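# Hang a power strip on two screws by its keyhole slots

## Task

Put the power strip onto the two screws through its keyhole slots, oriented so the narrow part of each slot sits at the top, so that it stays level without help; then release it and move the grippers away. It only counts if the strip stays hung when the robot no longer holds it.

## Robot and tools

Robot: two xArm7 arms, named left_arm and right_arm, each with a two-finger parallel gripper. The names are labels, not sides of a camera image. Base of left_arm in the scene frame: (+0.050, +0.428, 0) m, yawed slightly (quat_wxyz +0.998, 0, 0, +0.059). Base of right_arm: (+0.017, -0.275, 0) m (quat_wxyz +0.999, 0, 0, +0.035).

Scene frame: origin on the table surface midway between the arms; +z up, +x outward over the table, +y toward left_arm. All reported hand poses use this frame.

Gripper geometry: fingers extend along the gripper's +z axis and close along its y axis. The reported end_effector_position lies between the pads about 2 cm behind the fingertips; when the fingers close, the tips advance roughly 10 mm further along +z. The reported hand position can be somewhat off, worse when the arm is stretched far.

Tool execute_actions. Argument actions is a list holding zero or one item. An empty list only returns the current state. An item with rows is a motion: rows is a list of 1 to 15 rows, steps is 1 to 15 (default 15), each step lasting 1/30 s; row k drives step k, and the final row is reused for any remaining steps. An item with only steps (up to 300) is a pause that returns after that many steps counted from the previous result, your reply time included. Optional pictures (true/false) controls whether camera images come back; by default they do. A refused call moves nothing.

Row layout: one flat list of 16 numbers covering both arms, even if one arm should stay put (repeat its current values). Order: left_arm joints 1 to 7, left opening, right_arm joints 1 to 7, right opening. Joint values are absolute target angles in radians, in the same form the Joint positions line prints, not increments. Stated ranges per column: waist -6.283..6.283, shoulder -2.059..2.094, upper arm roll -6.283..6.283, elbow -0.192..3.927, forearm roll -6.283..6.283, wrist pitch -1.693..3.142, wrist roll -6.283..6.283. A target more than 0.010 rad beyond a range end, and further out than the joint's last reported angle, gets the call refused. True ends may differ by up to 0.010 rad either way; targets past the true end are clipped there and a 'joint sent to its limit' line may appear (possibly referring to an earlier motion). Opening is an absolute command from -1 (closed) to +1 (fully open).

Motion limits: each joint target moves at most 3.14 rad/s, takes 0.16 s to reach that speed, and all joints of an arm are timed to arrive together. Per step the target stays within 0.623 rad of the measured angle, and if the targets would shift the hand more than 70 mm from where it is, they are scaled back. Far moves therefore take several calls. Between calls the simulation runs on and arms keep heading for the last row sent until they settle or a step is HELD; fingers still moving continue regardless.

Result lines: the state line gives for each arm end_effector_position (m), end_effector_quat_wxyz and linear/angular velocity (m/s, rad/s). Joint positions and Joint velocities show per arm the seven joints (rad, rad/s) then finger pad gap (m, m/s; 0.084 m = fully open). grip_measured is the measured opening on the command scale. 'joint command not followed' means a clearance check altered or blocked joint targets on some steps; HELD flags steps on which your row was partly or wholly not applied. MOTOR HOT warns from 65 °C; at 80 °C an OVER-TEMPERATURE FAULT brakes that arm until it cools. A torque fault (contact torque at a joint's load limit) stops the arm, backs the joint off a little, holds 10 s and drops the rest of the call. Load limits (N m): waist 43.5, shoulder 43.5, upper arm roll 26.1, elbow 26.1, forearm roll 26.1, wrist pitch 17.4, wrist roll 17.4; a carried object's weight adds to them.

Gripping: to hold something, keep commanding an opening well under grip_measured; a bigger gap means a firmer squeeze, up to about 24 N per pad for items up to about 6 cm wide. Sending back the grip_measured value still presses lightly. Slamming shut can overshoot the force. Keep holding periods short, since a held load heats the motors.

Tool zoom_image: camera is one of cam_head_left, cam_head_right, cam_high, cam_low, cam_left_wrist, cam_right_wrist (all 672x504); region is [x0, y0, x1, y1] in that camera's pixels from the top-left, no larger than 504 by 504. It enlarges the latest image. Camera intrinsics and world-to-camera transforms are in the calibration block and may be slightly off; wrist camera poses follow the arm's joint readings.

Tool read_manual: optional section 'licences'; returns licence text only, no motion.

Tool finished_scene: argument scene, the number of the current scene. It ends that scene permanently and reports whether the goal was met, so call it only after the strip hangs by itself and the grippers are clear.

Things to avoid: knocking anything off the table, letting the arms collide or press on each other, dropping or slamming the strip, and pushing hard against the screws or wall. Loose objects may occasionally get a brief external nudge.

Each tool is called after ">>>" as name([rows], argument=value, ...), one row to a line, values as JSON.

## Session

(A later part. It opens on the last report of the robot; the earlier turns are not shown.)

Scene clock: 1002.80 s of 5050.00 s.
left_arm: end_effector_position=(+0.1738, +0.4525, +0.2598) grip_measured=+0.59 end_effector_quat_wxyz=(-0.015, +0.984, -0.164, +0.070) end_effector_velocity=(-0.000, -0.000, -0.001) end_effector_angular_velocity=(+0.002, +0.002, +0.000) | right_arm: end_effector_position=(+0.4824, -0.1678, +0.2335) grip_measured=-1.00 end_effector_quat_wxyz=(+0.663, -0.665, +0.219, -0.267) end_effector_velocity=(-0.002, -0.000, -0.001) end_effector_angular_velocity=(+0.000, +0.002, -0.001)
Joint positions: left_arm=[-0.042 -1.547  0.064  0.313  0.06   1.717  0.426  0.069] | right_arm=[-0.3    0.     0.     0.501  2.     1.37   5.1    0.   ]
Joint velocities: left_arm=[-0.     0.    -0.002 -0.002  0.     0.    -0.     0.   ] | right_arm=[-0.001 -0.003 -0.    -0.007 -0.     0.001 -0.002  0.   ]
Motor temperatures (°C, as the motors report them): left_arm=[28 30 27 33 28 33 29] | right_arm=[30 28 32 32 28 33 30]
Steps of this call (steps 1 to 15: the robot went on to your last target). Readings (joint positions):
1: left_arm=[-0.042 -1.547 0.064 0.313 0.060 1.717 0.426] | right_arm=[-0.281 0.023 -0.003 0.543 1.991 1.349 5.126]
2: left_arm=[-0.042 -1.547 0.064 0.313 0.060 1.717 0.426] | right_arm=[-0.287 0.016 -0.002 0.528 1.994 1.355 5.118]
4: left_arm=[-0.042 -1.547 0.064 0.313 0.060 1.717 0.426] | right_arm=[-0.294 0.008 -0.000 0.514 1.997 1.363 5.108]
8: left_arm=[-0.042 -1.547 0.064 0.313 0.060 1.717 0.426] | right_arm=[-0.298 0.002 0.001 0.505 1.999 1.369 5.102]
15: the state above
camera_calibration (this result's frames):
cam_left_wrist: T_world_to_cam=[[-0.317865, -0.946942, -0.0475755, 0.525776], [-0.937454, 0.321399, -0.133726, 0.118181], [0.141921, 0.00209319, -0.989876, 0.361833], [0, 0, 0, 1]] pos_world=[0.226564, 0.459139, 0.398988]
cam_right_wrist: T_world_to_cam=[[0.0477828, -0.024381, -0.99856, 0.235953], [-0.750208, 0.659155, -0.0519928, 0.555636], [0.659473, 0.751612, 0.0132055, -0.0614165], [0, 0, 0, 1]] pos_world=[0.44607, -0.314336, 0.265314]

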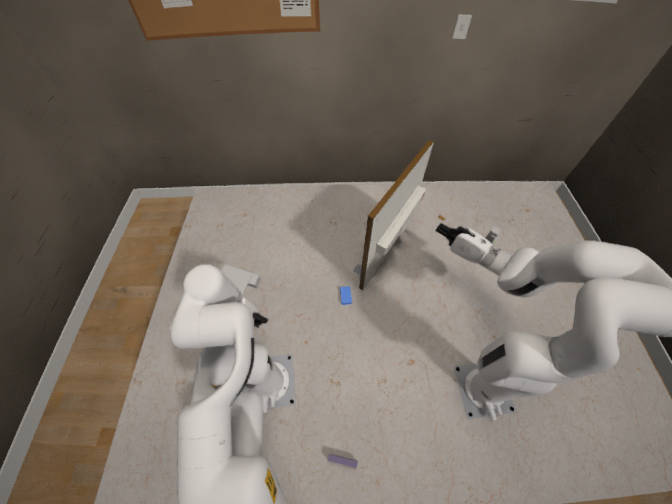

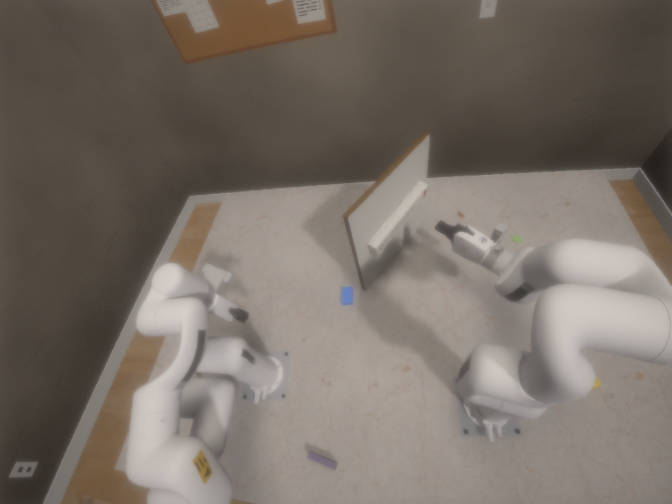

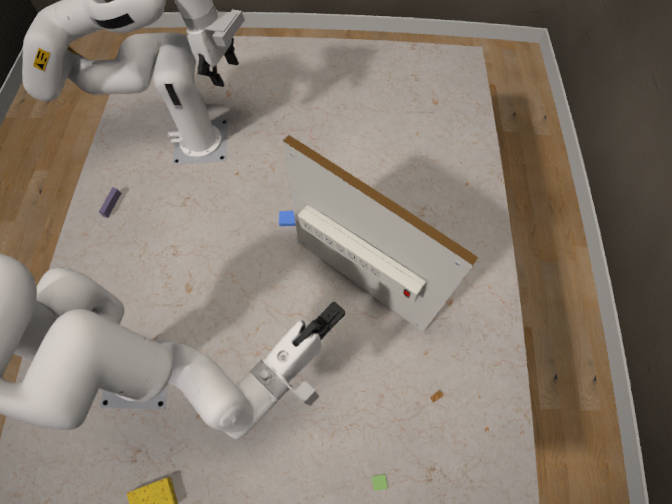

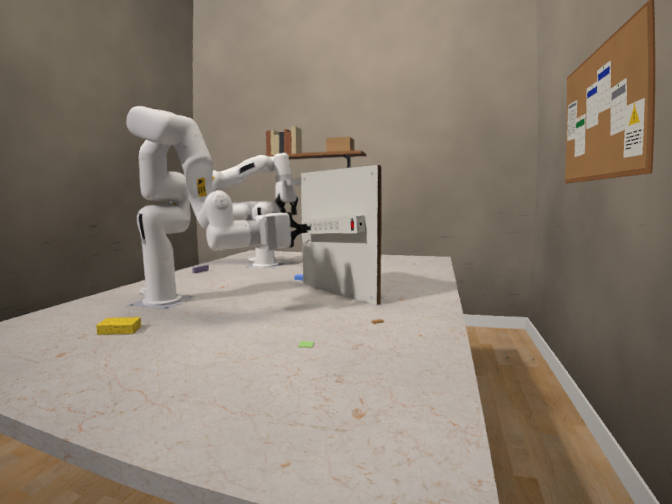

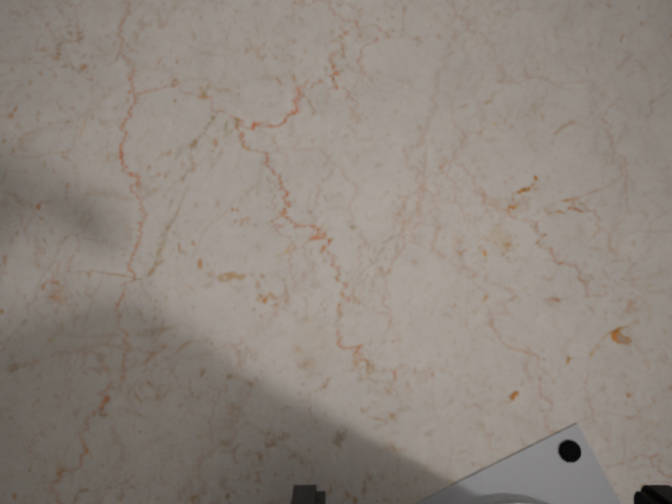

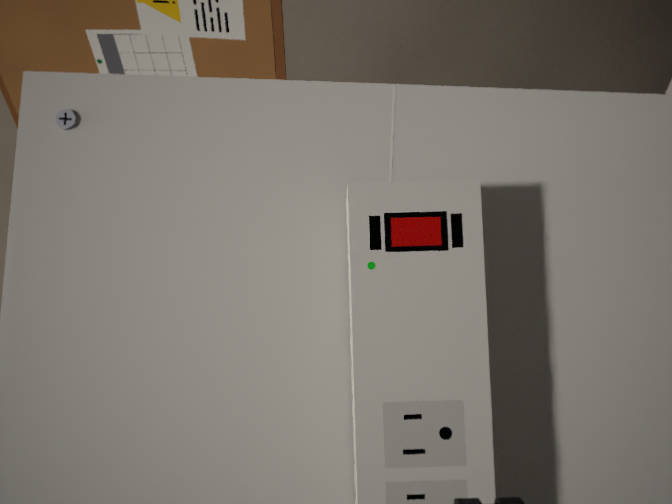

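>>> execute_actions([
  {"rows":[[-0.042,-1.547,0.064,0.313,0.06,1.717,0.426,0.6,-0.26,0.14,0,0.72,1.93,1.37,5.15,-1],[-0.042,-1.547,0.064,0.313,0.06,1.717,0.426,0.6,-0.26,0.14,0,0.72,1.93,1.37,5.15,-1],[-0.042,-1.547,0.064,0.313,0.06,1.717,0.426,0.6,-0.26,0.14,0,0.72,1.93,1.37,5.15,-1],[-0.042,-1.547,0.064,0.313,0.06,1.717,0.426,0.6,-0.226,0.189,0,0.779,1.948,1.346,5.158,-1],[-0.042,-1.547,0.064,0.313,0.06,1.717,0.426,0.6,-0.226,0.189,0,0.779,1.948,1.346,5.158,-1],[-0.042,-1.547,0.064,0.313,0.06,1.717,0.426,0.6,-0.226,0.189,0,0.779,1.948,1.346,5.158,-1],[-0.042,-1.547,0.064,0.313,0.06,1.717,0.426,0.6,-0.18,0.225,0,0.825,1.988,1.317,5.158,-1]],"steps":15},
], pictures=false)

>>> execute_actions([
  {"steps":10},
])

Scene clock: 1024.70 s of 5050.00 s.
left_arm: end_effector_position=(+0.1738, +0.4525, +0.2598) grip_measured=+0.59 end_effector_quat_wxyz=(-0.015, +0.984, -0.164, +0.070) end_effector_velocity=(-0.000, +0.000, -0.000) end_effector_angular_velocity=(+0.000, +0.002, +0.001) | right_arm: end_effector_position=(+0.5595, -0.1296, +0.2401) grip_measured=-1.00 end_effector_quat_wxyz=(+0.670, -0.680, +0.173, -0.241) end_effector_velocity=(+0.029, -0.011, +0.000) end_effector_angular_velocity=(-0.015, -0.004, -0.041)
Joint positions: left_arm=[-0.042 -1.547  0.064  0.313  0.06   1.717  0.426  0.069] | right_arm=[-0.184  0.219  0.001  0.816  1.986  1.32   5.157  0.   ]
Joint velocities: left_arm=[ 0.001  0.    -0.     0.     0.     0.002  0.     0.   ] | right_arm=[ 0.031  0.051 -0.033  0.081  0.026 -0.036  0.011  0.   ]
Motor temperatures (°C, as the motors report them): left_arm=[28 30 27 33 28 33 29] | right_arm=[30 28 32 32 28 31 30]
Steps of this call (steps 1 to 15: the robot went on to your last target; steps 16 to 90: nothing new was sent; then 18.40 s passed at rest; steps 91 to 105: all 15 steps of this action). Readings (joint positions):
91: left_arm=[-0.042 -1.547 0.064 0.313 0.060 1.717 0.426] | right_arm=[-0.300 0.000 -0.000 0.500 2.000 1.370 5.100]
92: left_arm=[-0.042 -1.547 0.064 0.313 0.060 1.717 0.426] | right_arm=[-0.299 0.002 -0.000 0.503 1.999 1.370 5.101]
94: left_arm=[-0.042 -1.547 0.064 0.313 0.060 1.717 0.426] | right_arm=[-0.292 0.028 -0.001 0.542 1.985 1.369 5.111]
98: left_arm=[-0.042 -1.547 0.064 0.313 0.060 1.717 0.426] | right_arm=[-0.244 0.144 -0.001 0.718 1.958 1.354 5.144]
105: the state above

Scene clock: 1025.03 s of 5050.00 s.
left_arm: end_effector_position=(+0.1738, +0.4525, +0.2598) grip_measured=+0.59 end_effector_quat_wxyz=(-0.015, +0.984, -0.164, +0.070) end_effector_velocity=(+0.001, +0.000, +0.000) end_effector_angular_velocity=(+0.001, -0.003, -0.000) | right_arm: end_effector_position=(+0.5620, -0.1292, +0.2405) grip_measured=-1.00 end_effector_quat_wxyz=(+0.670, -0.680, +0.173, -0.242) end_effector_velocity=(+0.001, +0.002, -0.000) end_effector_angular_velocity=(-0.001, -0.001, +0.004)
Joint positions: left_arm=[-0.042 -1.547  0.064  0.313  0.06   1.717  0.426  0.069] | right_arm=[-0.18   0.224 -0.     0.824  1.988  1.317  5.158  0.   ]
Joint velocities: left_arm=[ 0.    -0.001 -0.001 -0.001 -0.    -0.003  0.     0.   ] | right_arm=[ 0.003  0.004  0.001  0.005 -0.001 -0.001  0.     0.   ]
Motor temperatures (°C, as the motors report them): left_arm=[28 30 27 33 28 33 29] | right_arm=[30 28 32 32 28 31 30]
Steps of this call (steps 1 to 10: the robot went on to your last target). Readings (joint positions):
1: left_arm=[-0.042 -1.547 0.064 0.313 0.060 1.717 0.426] | right_arm=[-0.183 0.221 -0.000 0.818 1.986 1.319 5.157]
2: left_arm=[-0.042 -1.547 0.064 0.313 0.060 1.717 0.426] | right_arm=[-0.182 0.222 -0.001 0.820 1.987 1.318 5.157]
4: left_arm=[-0.042 -1.547 0.064 0.313 0.060 1.717 0.426] | right_arm=[-0.182 0.223 -0.001 0.822 1.987 1.318 5.158]
8: left_arm=[-0.042 -1.547 0.064 0.313 0.060 1.717 0.426] | right_arm=[-0.181 0.224 -0.000 0.824 1.988 1.317 5.158]
10: the state above
camera_calibration (this result's frames):
cam_left_wrist: T_world_to_cam=[[-0.317865, -0.946942, -0.0475755, 0.525776], [-0.937454, 0.321399, -0.133726, 0.118181], [0.141921, 0.00209309, -0.989876, 0.361833], [0, 0, 0, 1]] pos_world=[0.226563, 0.459139, 0.398988]
cam_right_wrist: T_world_to_cam=[[0.0738156, -0.0430224, -0.996343, 0.222543], [-0.813536, 0.575253, -0.0851116, 0.622969], [0.576811, 0.816844, 0.00746239, -0.0867844], [0, 0, 0, 1]] pos_world=[0.540439, -0.277901, 0.275399]

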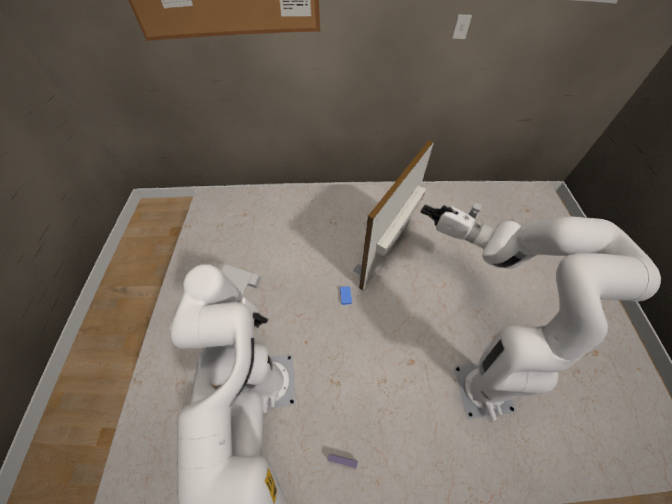

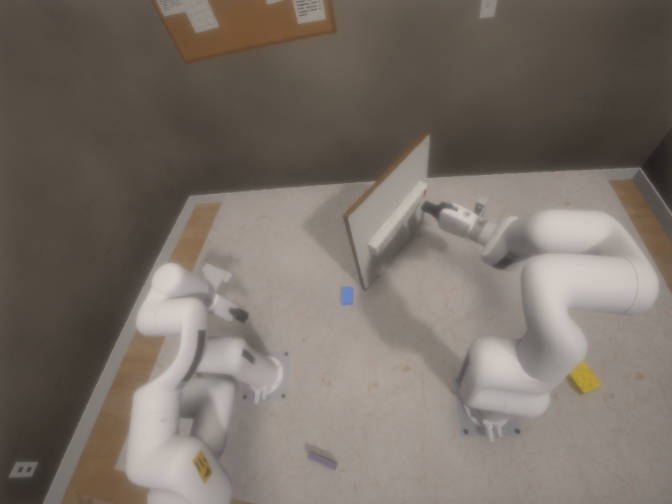

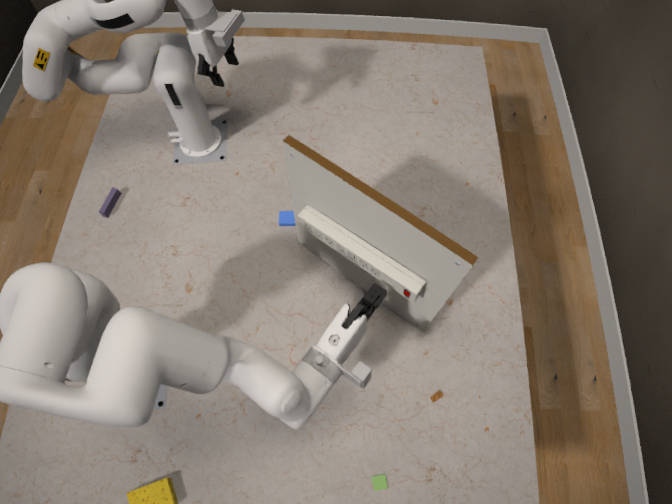

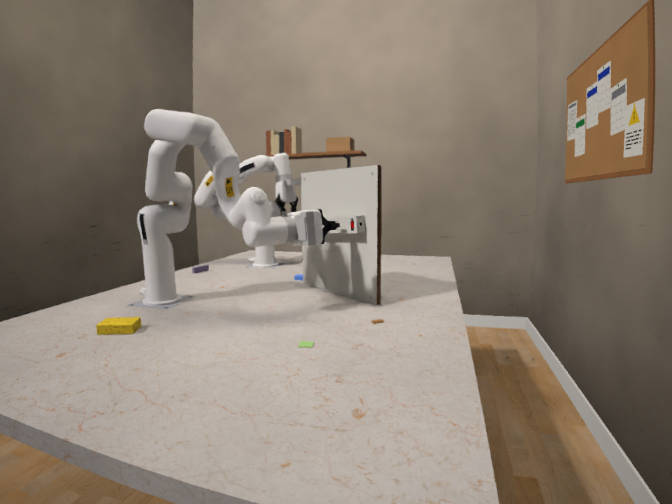

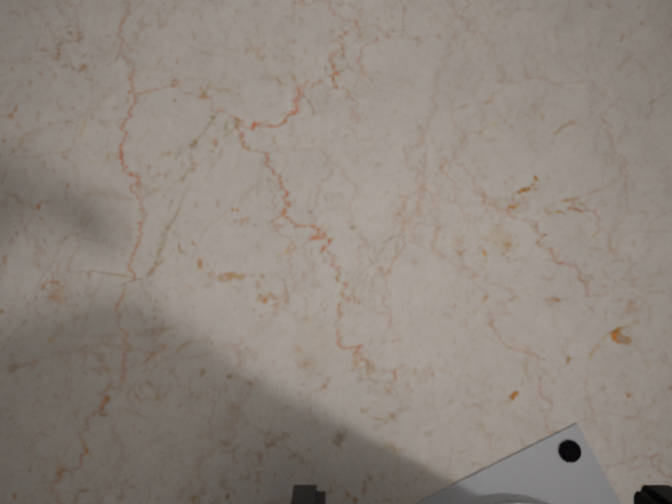

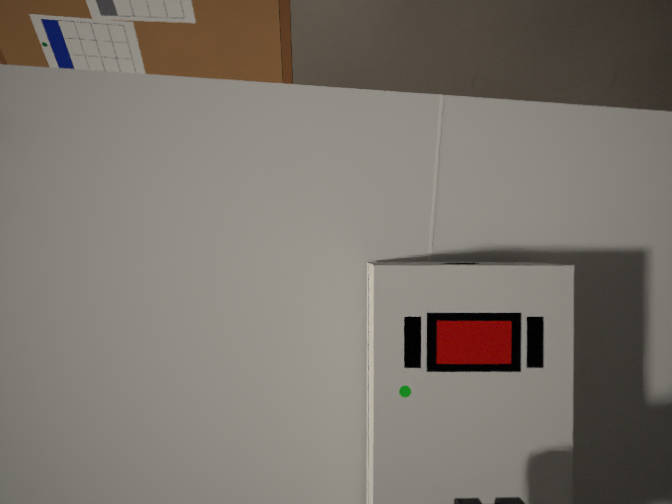

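>>> execute_actions([
  {"rows":[[-0.042,-1.547,0.064,0.313,0.06,1.717,0.426,0.6,-0.157,0.242,0,0.847,2.008,1.303,5.158,-1],[-0.042,-1.547,0.064,0.313,0.06,1.717,0.426,0.6,-0.157,0.242,0,0.847,2.008,1.303,5.158,-1],[-0.042,-1.547,0.064,0.313,0.06,1.717,0.426,0.6,-0.157,0.242,0,0.847,2.008,1.303,5.158,-1],[-0.042,-1.547,0.064,0.313,0.06,1.717,0.426,0.6,-0.157,0.242,0,0.847,2.008,1.303,5.158,-1],[-0.042,-1.547,0.064,0.313,0.06,1.717,0.426,0.6,-0.145,0.251,0,0.859,2.018,1.296,5.158,-1],[-0.042,-1.547,0.064,0.313,0.06,1.717,0.426,0.6,-0.145,0.251,0,0.859,2.018,1.296,5.158,-1],[-0.042,-1.547,0.064,0.313,0.06,1.717,0.426,0.6,-0.145,0.251,0,0.859,2.018,1.296,5.158,-1],[-0.042,-1.547,0.064,0.313,0.06,1.717,0.426,0.6,-0.134,0.26,0,0.87,2.028,1.289,5.158,-1]],"steps":15},
])

Scene clock: 1034.27 s of 5050.00 s.
left_arm: end_effector_position=(+0.1738, +0.4525, +0.2598) grip_measured=+0.59 end_effector_quat_wxyz=(-0.015, +0.984, -0.164, +0.070) end_effector_velocity=(+0.000, +0.000, +0.000) end_effector_angular_velocity=(+0.001, -0.001, +0.000) | right_arm: end_effector_position=(+0.5752, -0.1129, +0.2389) grip_measured=-1.00 end_effector_quat_wxyz=(+0.670, -0.680, +0.174, -0.241) end_effector_velocity=(+0.006, -0.003, -0.001) end_effector_angular_velocity=(-0.004, +0.002, -0.014)
Joint positions: left_arm=[-0.042 -1.547  0.064  0.313  0.06   1.717  0.426  0.069] | right_arm=[-0.135  0.259  0.     0.869  2.027  1.29   5.158  0.   ]
Joint velocities: left_arm=[ 0.     0.    -0.001 -0.    -0.    -0.001 -0.    -0.   ] | right_arm=[ 0.009  0.009 -0.009  0.013  0.011 -0.011  0.     0.   ]
Motor temperatures (°C, as the motors report them): left_arm=[28 30 27 33 28 33 29] | right_arm=[30 28 32 33 28 30 30]
Steps of this call (steps 1 to 15: the robot went on to your last target; steps 16 to 90: nothing new was sent; then 5.73 s passed at rest; steps 91 to 105: all 15 steps of this action). Readings (joint positions):
91: left_arm=[-0.042 -1.547 0.064 0.313 0.060 1.717 0.426] | right_arm=[-0.180 0.225 -0.000 0.825 1.988 1.317 5.158]
92: left_arm=[-0.042 -1.547 0.064 0.313 0.060 1.717 0.426] | right_arm=[-0.177 0.227 -0.001 0.828 1.991 1.314 5.158]
94: left_arm=[-0.042 -1.547 0.064 0.313 0.060 1.717 0.426] | right_arm=[-0.166 0.235 -0.001 0.839 2.000 1.308 5.158]
98: left_arm=[-0.042 -1.547 0.064 0.313 0.060 1.717 0.426] | right_arm=[-0.151 0.247 0.001 0.853 2.013 1.300 5.158]
105: the state above
camera_calibration (this result's frames):
cam_left_wrist: T_world_to_cam=[[-0.317865, -0.946942, -0.0475754, 0.525776], [-0.937454, 0.321399, -0.133726, 0.118181], [0.141921, 0.00209302, -0.989876, 0.361833], [0, 0, 0, 1]] pos_world=[0.226564, 0.459139, 0.398988]
cam_right_wrist: T_world_to_cam=[[0.0721361, -0.0409686, -0.996553, 0.221947], [-0.81341, 0.575804, -0.0825507, 0.623589], [0.577201, 0.816561, 0.00821195, -0.10805], [0, 0, 0, 1]] pos_world=[0.553589, -0.261743, 0.273547]

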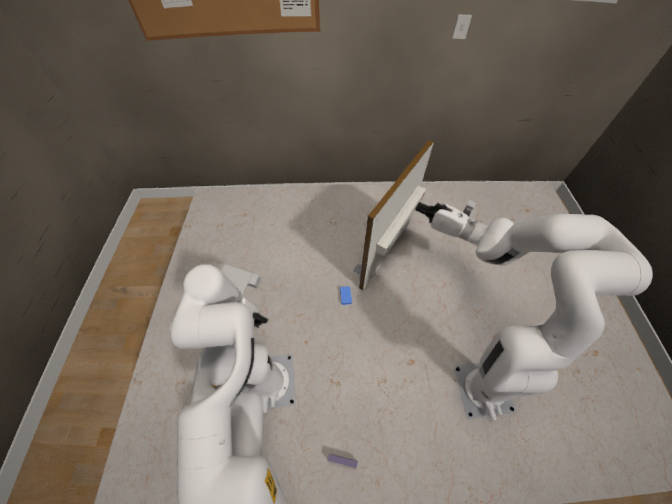

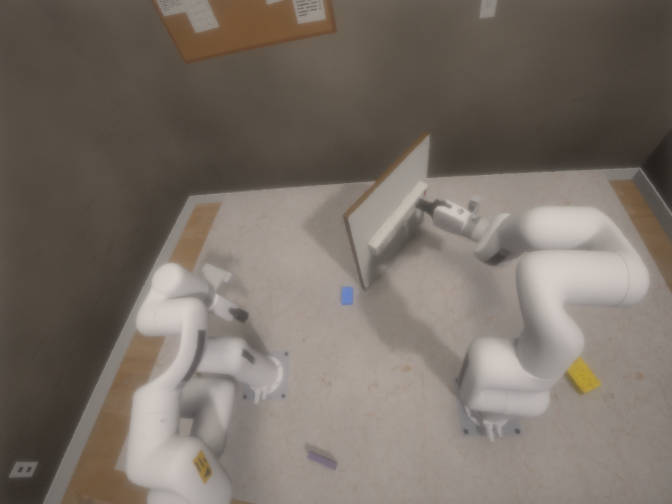

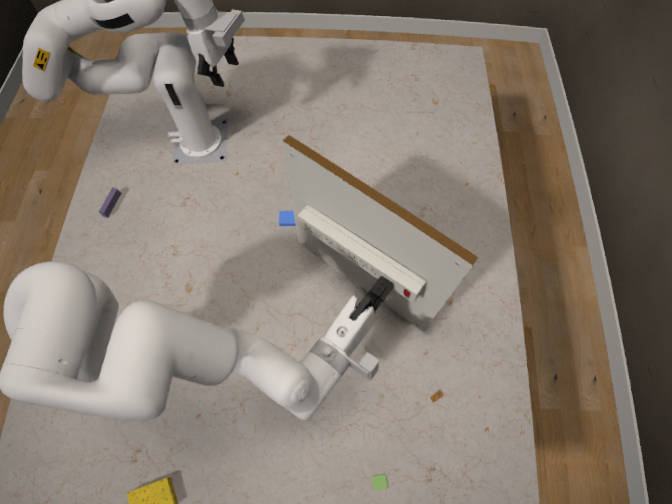

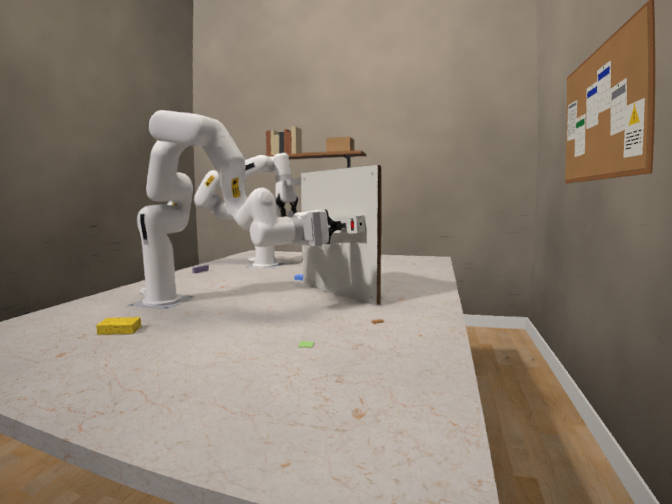

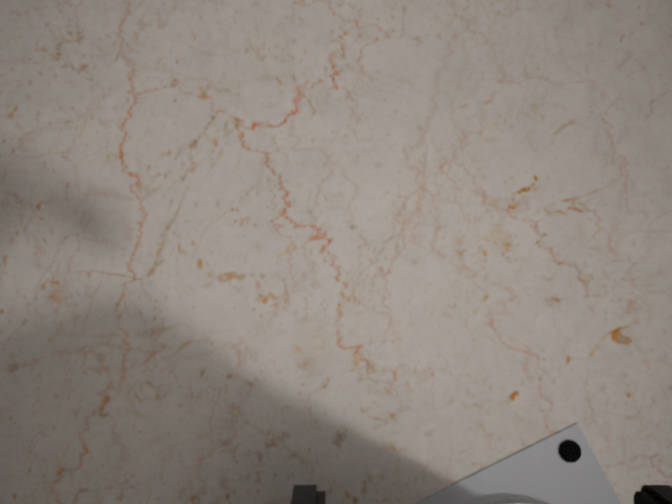

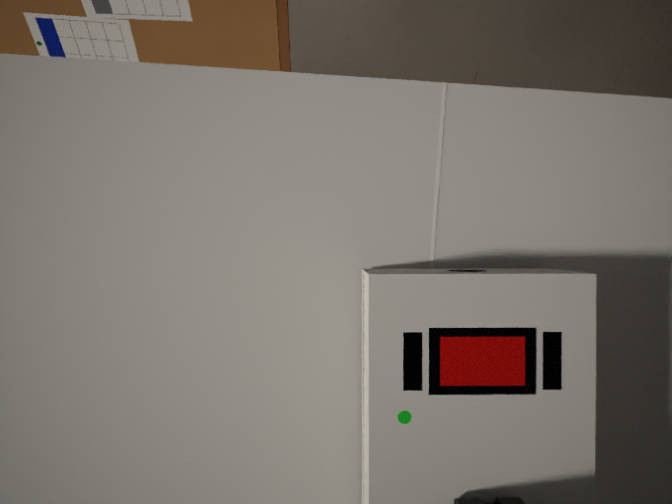

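No contact yet (d=.2456). Continue.

>>> execute_actions([
  {"rows":[[-0.042,-1.547,0.064,0.313,0.06,1.717,0.426,0.6,-0.122,0.269,0,0.882,2.038,1.282,5.158,-1],[-0.042,-1.547,0.064,0.313,0.06,1.717,0.426,0.6,-0.122,0.269,0,0.882,2.038,1.282,5.158,-1],[-0.042,-1.547,0.064,0.313,0.06,1.717,0.426,0.6,-0.122,0.269,0,0.882,2.038,1.282,5.158,-1],[-0.042,-1.547,0.064,0.313,0.06,1.717,0.426,0.6,-0.122,0.269,0,0.882,2.038,1.282,5.158,-1],[-0.042,-1.547,0.064,0.313,0.06,1.717,0.426,0.6,-0.111,0.278,0,0.893,2.048,1.275,5.158,-1],[-0.042,-1.547,0.064,0.313,0.06,1.717,0.426,0.6,-0.111,0.278,0,0.893,2.048,1.275,5.158,-1],[-0.042,-1.547,0.064,0.313,0.06,1.717,0.426,0.6,-0.111,0.278,0,0.893,2.048,1.275,5.158,-1],[-0.042,-1.547,0.064,0.313,0.06,1.717,0.426,0.6,-0.111,0.278,0,0.893,2.048,1.275,5.158,-1],[-0.042,-1.547,0.064,0.313,0.06,1.717,0.426,0.6,-0.1,0.287,0,0.905,2.058,1.268,5.158,-1]],"steps":15},
])

Scene clock: 1041.60 s of 5050.00 s.
left_arm: end_effector_position=(+0.1738, +0.4525, +0.2598) grip_measured=+0.59 end_effector_quat_wxyz=(-0.015, +0.984, -0.164, +0.070) end_effector_velocity=(-0.001, -0.000, -0.000) end_effector_angular_velocity=(-0.000, +0.003, -0.000) | right_arm: end_effector_position=(+0.5869, -0.1149, +0.2332) grip_measured=-1.00 end_effector_quat_wxyz=(+0.665, -0.680, +0.186, -0.247) end_effector_velocity=(+0.013, -0.009, -0.004) end_effector_angular_velocity=(-0.010, +0.002, -0.028)
Joint positions: left_arm=[-0.042 -1.547  0.064  0.313  0.06   1.717  0.426  0.069] | right_arm=[-0.109  0.285 -0.018  0.896  2.055  1.267  5.158  0.   ]
Joint velocities: left_arm=[ 0.     0.    -0.    -0.    -0.     0.003  0.    -0.   ] | right_arm=[ 0.017  0.026 -0.025  0.031  0.015 -0.016  0.     0.   ]
Motor temperatures (°C, as the motors report them): left_arm=[28 30 27 33 28 33 29] | right_arm=[30 29 32 33 28 30 30]
Steps of this call (steps 1 to 15: the robot went on to your last target; steps 16 to 90: nothing new was sent; then 3.83 s passed at rest; steps 91 to 105: all 15 steps of this action). Readings (joint positions):
91: left_arm=[-0.042 -1.547 0.064 0.313 0.060 1.717 0.426] | right_arm=[-0.134 0.260 -0.000 0.870 2.028 1.289 5.158]
92: left_arm=[-0.042 -1.547 0.064 0.313 0.060 1.717 0.426] | right_arm=[-0.132 0.262 -0.001 0.872 2.030 1.287 5.158]
94: left_arm=[-0.042 -1.547 0.064 0.313 0.060 1.717 0.426] | right_arm=[-0.127 0.265 -0.002 0.876 2.034 1.284 5.158]
98: left_arm=[-0.042 -1.547 0.064 0.313 0.060 1.717 0.426] | right_arm=[-0.120 0.273 -0.008 0.884 2.043 1.277 5.158]
105: the state above
camera_calibration (this result's frames):
cam_left_wrist: T_world_to_cam=[[-0.317865, -0.946942, -0.0475756, 0.525776], [-0.937454, 0.321399, -0.133726, 0.118181], [0.141921, 0.0020932, -0.989876, 0.361833], [0, 0, 0, 1]] pos_world=[0.226564, 0.459139, 0.398988]
cam_right_wrist: T_world_to_cam=[[0.0615853, -0.0477228, -0.99696, 0.220854], [-0.79874, 0.596612, -0.0778994, 0.626504], [0.598516, 0.80111, -0.00137558, -0.125251], [0, 0, 0, 1]] pos_world=[0.561777, -0.262901, 0.268815]

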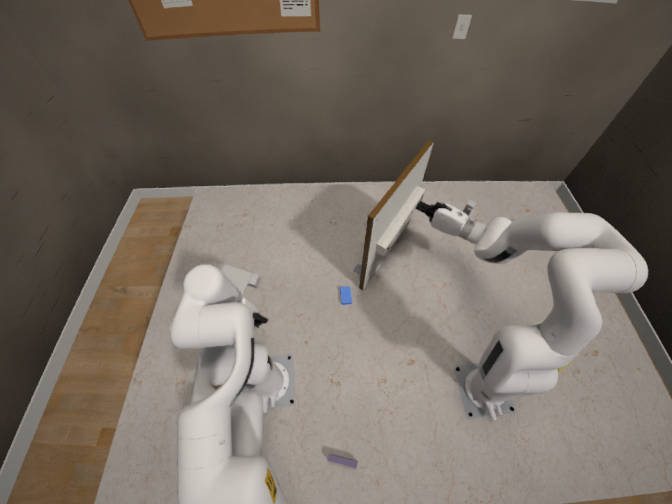

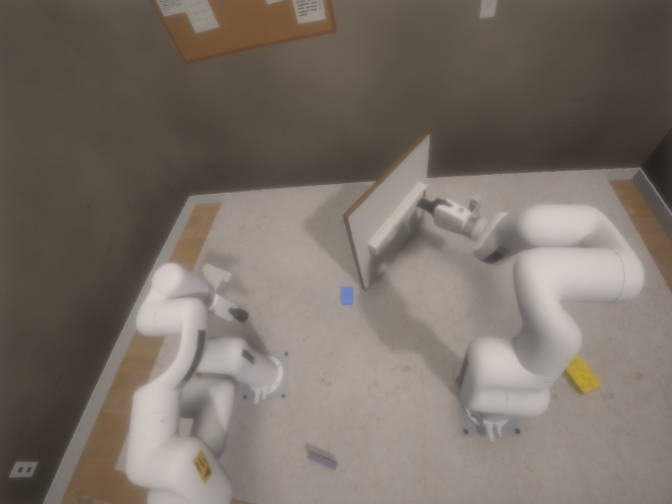

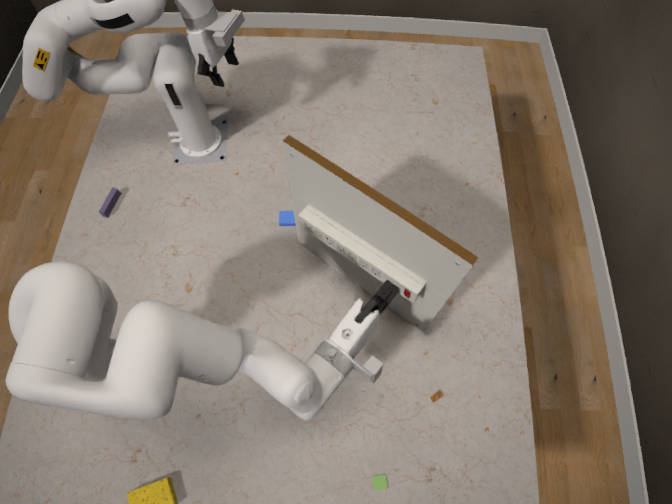

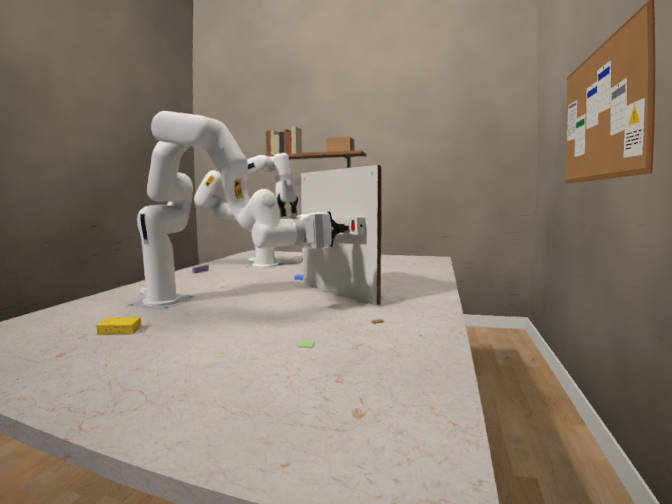

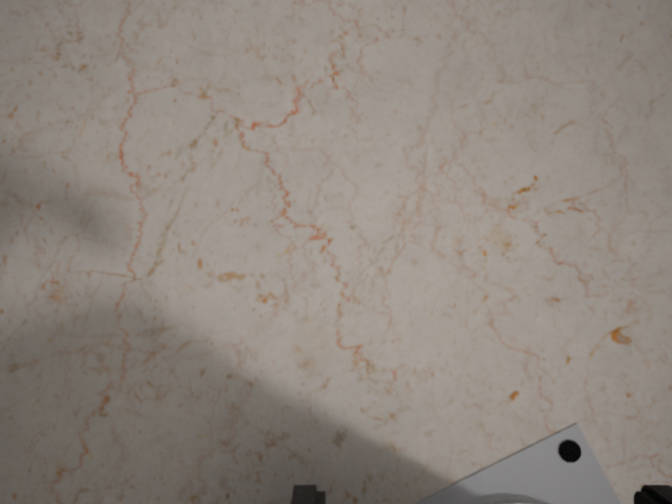

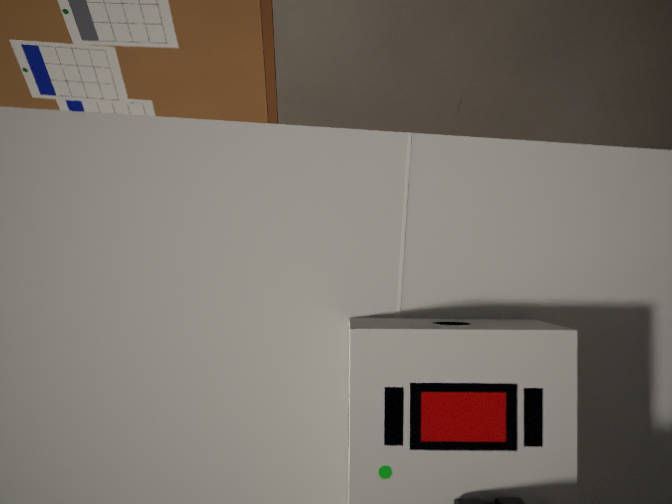

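>>> execute_actions([
  {"rows":[[-0.042,-1.547,0.064,0.313,0.06,1.717,0.426,0.6,-0.106,0.295,0,0.9,2.055,1.275,5.15,-1],[-0.042,-1.547,0.064,0.313,0.06,1.717,0.426,0.6,-0.106,0.295,0,0.9,2.055,1.275,5.15,-1],[-0.042,-1.547,0.064,0.313,0.06,1.717,0.426,0.6,-0.106,0.295,0,0.9,2.055,1.275,5.15,-1],[-0.042,-1.547,0.064,0.313,0.06,1.717,0.426,0.6,-0.106,0.295,0,0.9,2.055,1.275,5.15,-1],[-0.042,-1.547,0.064,0.313,0.06,1.717,0.426,0.6,-0.107,0.309,0,0.9,2.058,1.283,5.14,-1],[-0.042,-1.547,0.064,0.313,0.06,1.717,0.426,0.6,-0.107,0.309,0,0.9,2.058,1.283,5.14,-1],[-0.042,-1.547,0.064,0.313,0.06,1.717,0.426,0.6,-0.107,0.309,0,0.9,2.058,1.283,5.14,-1],[-0.042,-1.547,0.064,0.313,0.06,1.717,0.426,0.6,-0.107,0.309,0,0.9,2.058,1.283,5.14,-1],[-0.042,-1.547,0.064,0.313,0.06,1.717,0.426,0.6,-0.107,0.309,0,0.9,2.058,1.283,5.14,-1],[-0.042,-1.547,0.064,0.313,0.06,1.717,0.426,0.6,-0.107,0.309,0,0.9,2.058,1.283,5.14,-1],[-0.042,-1.547,0.064,0.313,0.06,1.717,0.426,0.6,-0.18,0.25,0,0.825,1.995,1.33,5.14,-1]],"steps":15},
], pictures=false)

>>> execute_actions([
  {"rows":[[-0.042,-1.547,0.064,0.313,0.06,1.717,0.426,0.6,-0.3,0.0,0,0.5,2.0,1.37,5.1,-1]],"steps":15},
], pictures=false)

>>> execute_actions([
  {"steps":15},
])

Scene clock: 1058.63 s of 5050.00 s.
left_arm: end_effector_position=(+0.1738, +0.4525, +0.2598) grip_measured=+0.59 end_effector_quat_wxyz=(-0.015, +0.984, -0.164, +0.070) end_effector_velocity=(-0.000, -0.000, -0.000) end_effector_angular_velocity=(-0.001, +0.001, +0.001) | right_arm: end_effector_position=(+0.5703, -0.1120, +0.2333) grip_measured=-1.00 end_effector_quat_wxyz=(+0.675, -0.678, +0.169, -0.238) end_effector_velocity=(-0.137, -0.020, +0.023) end_effector_angular_velocity=(+0.029, -0.015, +0.190)
Joint positions: left_arm=[-0.042 -1.547  0.064  0.313  0.06   1.717  0.426  0.069] | right_arm=[-0.148  0.272  0.007  0.86   2.018  1.315  5.14   0.   ]
Joint velocities: left_arm=[ 0.    -0.001  0.001 -0.001  0.     0.001 -0.    -0.   ] | right_arm=[-0.269 -0.285  0.114 -0.369 -0.289  0.218 -0.003  0.   ]
Motor temperatures (°C, as the motors report them): left_arm=[28 30 27 33 28 33 29] | right_arm=[30 29 35 37 28 30 30]
Steps of this call (steps 1 to 15: the robot went on to your last target; steps 16 to 90: nothing new was sent; then 13.53 s passed at rest; steps 91 to 105: all 15 steps of this action). Readings (joint positions):
91: left_arm=[-0.042 -1.547 0.064 0.313 0.060 1.717 0.426] | right_arm=[-0.107 0.287 -0.021 0.897 2.058 1.268 5.158]
92: left_arm=[-0.042 -1.547 0.064 0.313 0.060 1.717 0.426] | right_arm=[-0.108 0.288 -0.020 0.897 2.058 1.270 5.156]
94: left_arm=[-0.042 -1.547 0.064 0.313 0.060 1.717 0.426] | right_arm=[-0.111 0.291 -0.019 0.898 2.057 1.274 5.153]
98: left_arm=[-0.042 -1.547 0.064 0.313 0.060 1.717 0.426] | right_arm=[-0.113 0.301 -0.019 0.901 2.058 1.283 5.144]
105: the state above

Scene clock: 1059.13 s of 5050.00 s.
left_arm: end_effector_position=(+0.1738, +0.4525, +0.2598) grip_measured=+0.59 end_effector_quat_wxyz=(-0.015, +0.984, -0.164, +0.070) end_effector_velocity=(-0.000, +0.000, -0.000) end_effector_angular_velocity=(+0.001, +0.001, -0.000) | right_arm: end_effector_position=(+0.4843, -0.1664, +0.2337) grip_measured=-1.00 end_effector_quat_wxyz=(+0.663, -0.665, +0.218, -0.266) end_effector_velocity=(-0.019, -0.007, -0.001) end_effector_angular_velocity=(+0.007, +0.001, -0.024)
Joint positions: left_arm=[-0.042 -1.547  0.064  0.313  0.06   1.717  0.426  0.069] | right_arm=[-0.296  0.006  0.001  0.509  2.     1.369  5.101  0.   ]
Joint velocities: left_arm=[-0.    -0.    -0.001 -0.001  0.     0.     0.     0.   ] | right_arm=[-0.031 -0.056  0.002 -0.075  0.     0.014 -0.011  0.   ]
Motor temperatures (°C, as the motors report them): left_arm=[28 30 27 33 28 33 29] | right_arm=[30 29 35 37 28 30 30]
Steps of this call (steps 1 to 15: all 15 steps of this action). Readings (joint positions):
1: left_arm=[-0.042 -1.547 0.064 0.313 0.060 1.717 0.426] | right_arm=[-0.156 0.264 0.009 0.850 2.011 1.321 5.140]
2: left_arm=[-0.042 -1.547 0.064 0.313 0.060 1.717 0.426] | right_arm=[-0.164 0.257 0.008 0.840 2.007 1.325 5.140]
4: left_arm=[-0.042 -1.547 0.064 0.313 0.060 1.717 0.426] | right_arm=[-0.185 0.222 0.007 0.791 2.004 1.333 5.134]
8: left_arm=[-0.042 -1.547 0.064 0.313 0.060 1.717 0.426] | right_arm=[-0.256 0.084 0.001 0.612 2.002 1.355 5.113]
15: the state above

Scene clock: 1059.63 s of 5050.00 s.
left_arm: end_effector_position=(+0.1738, +0.4525, +0.2598) grip_measured=+0.59 end_effector_quat_wxyz=(-0.015, +0.984, -0.164, +0.070) end_effector_velocity=(-0.000, +0.000, +0.000) end_effector_angular_velocity=(-0.001, +0.000, +0.000) | right_arm: end_effector_position=(+0.4822, -0.1679, +0.2333) grip_measured=-1.00 end_effector_quat_wxyz=(+0.663, -0.665, +0.219, -0.267) end_effector_velocity=(-0.000, -0.001, +0.000) end_effector_angular_velocity=(+0.000, -0.001, -0.002)
Joint positions: left_arm=[-0.042 -1.547  0.064  0.313  0.06   1.717  0.426  0.069] | right_arm=[-0.3   0.    0.    0.5   2.    1.37  5.1   0.  ]
Joint velocities: left_arm=[ 0.    -0.001  0.001  0.     0.001  0.002 -0.     0.   ] | right_arm=[-0.001 -0.002 -0.    -0.001  0.     0.001 -0.     0.   ]
Motor temperatures (°C, as the motors report them): left_arm=[28 30 27 33 28 33 29] | right_arm=[30 29 34 37 28 30 30]
Steps of this call (steps 1 to 15: the robot went on to your last target). Readings (joint positions):
1: left_arm=[-0.042 -1.547 0.064 0.313 0.060 1.717 0.426] | right_arm=[-0.297 0.005 0.001 0.507 2.000 1.369 5.101]
2: left_arm=[-0.042 -1.547 0.064 0.313 0.060 1.717 0.426] | right_arm=[-0.298 0.004 0.001 0.505 2.000 1.370 5.100]
4: left_arm=[-0.042 -1.547 0.064 0.313 0.060 1.717 0.426] | right_arm=[-0.299 0.002 0.001 0.503 2.000 1.370 5.100]
8: left_arm=[-0.042 -1.547 0.064 0.313 0.060 1.717 0.426] | right_arm=[-0.299 0.001 0.000 0.501 2.000 1.370 5.100]
15: the state above
All arms were judged still, so your last target was given up. Only a new action makes them travel on or press farther. Fingers that are still opening or closing keep moving.
camera_calibration (this result's frames):
cam_left_wrist: T_world_to_cam=[[-0.317865, -0.946942, -0.0475756, 0.525776], [-0.937454, 0.321399, -0.133726, 0.118181], [0.141921, 0.00209311, -0.989876, 0.361833], [0, 0, 0, 1]] pos_world=[0.226564, 0.459139, 0.398988]
cam_right_wrist: T_world_to_cam=[[0.0475441, -0.0243088, -0.998573, 0.23596], [-0.749979, 0.659433, -0.0517609, 0.55546], [0.659751, 0.75137, 0.0131211, -0.0613787], [0, 0, 0, 1]] pos_world=[0.44586, -0.314435, 0.26518]

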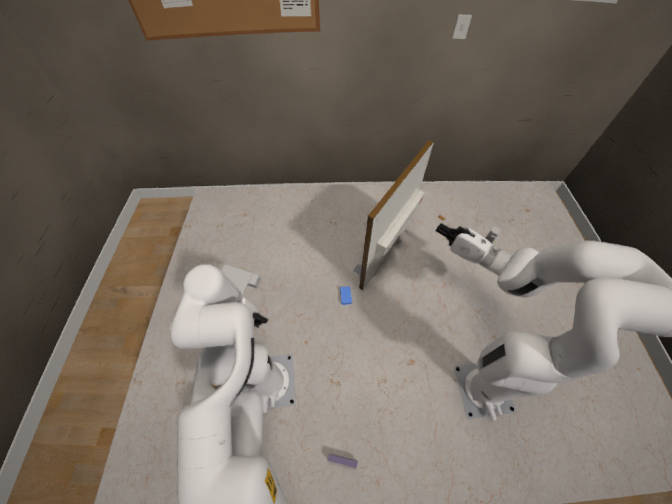

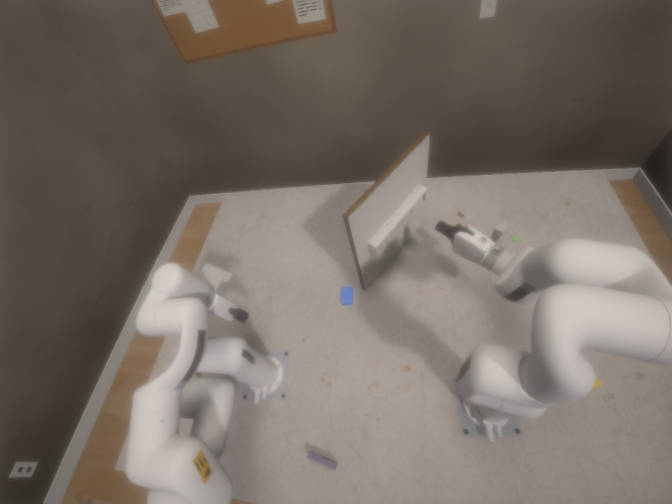

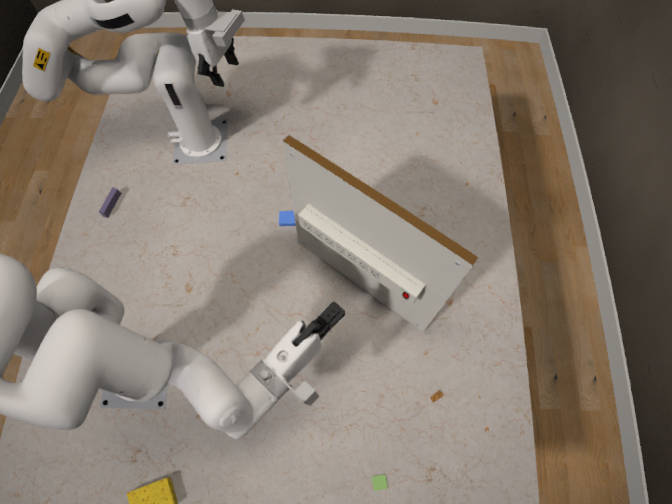

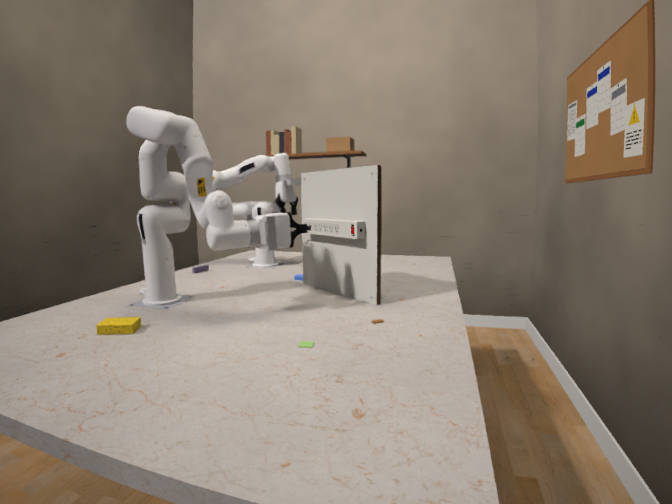

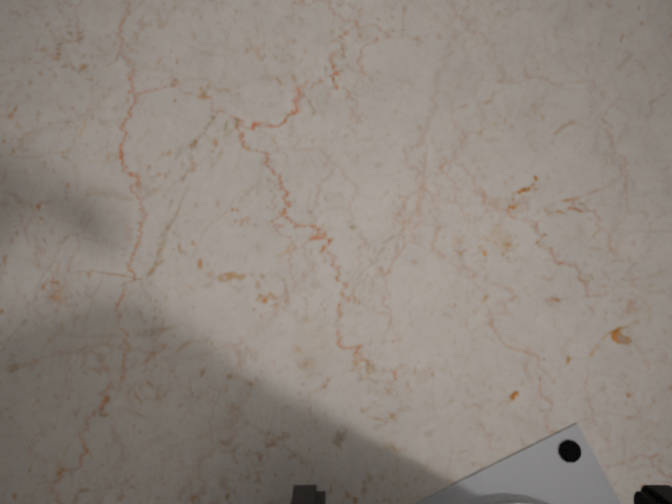

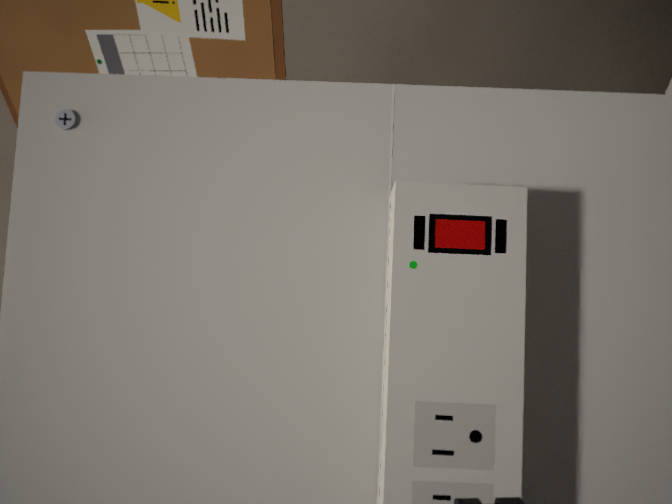

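Dropped and aligned with the level line.

>>> finished_scene(scene=2)

The scene is finished: the task was done.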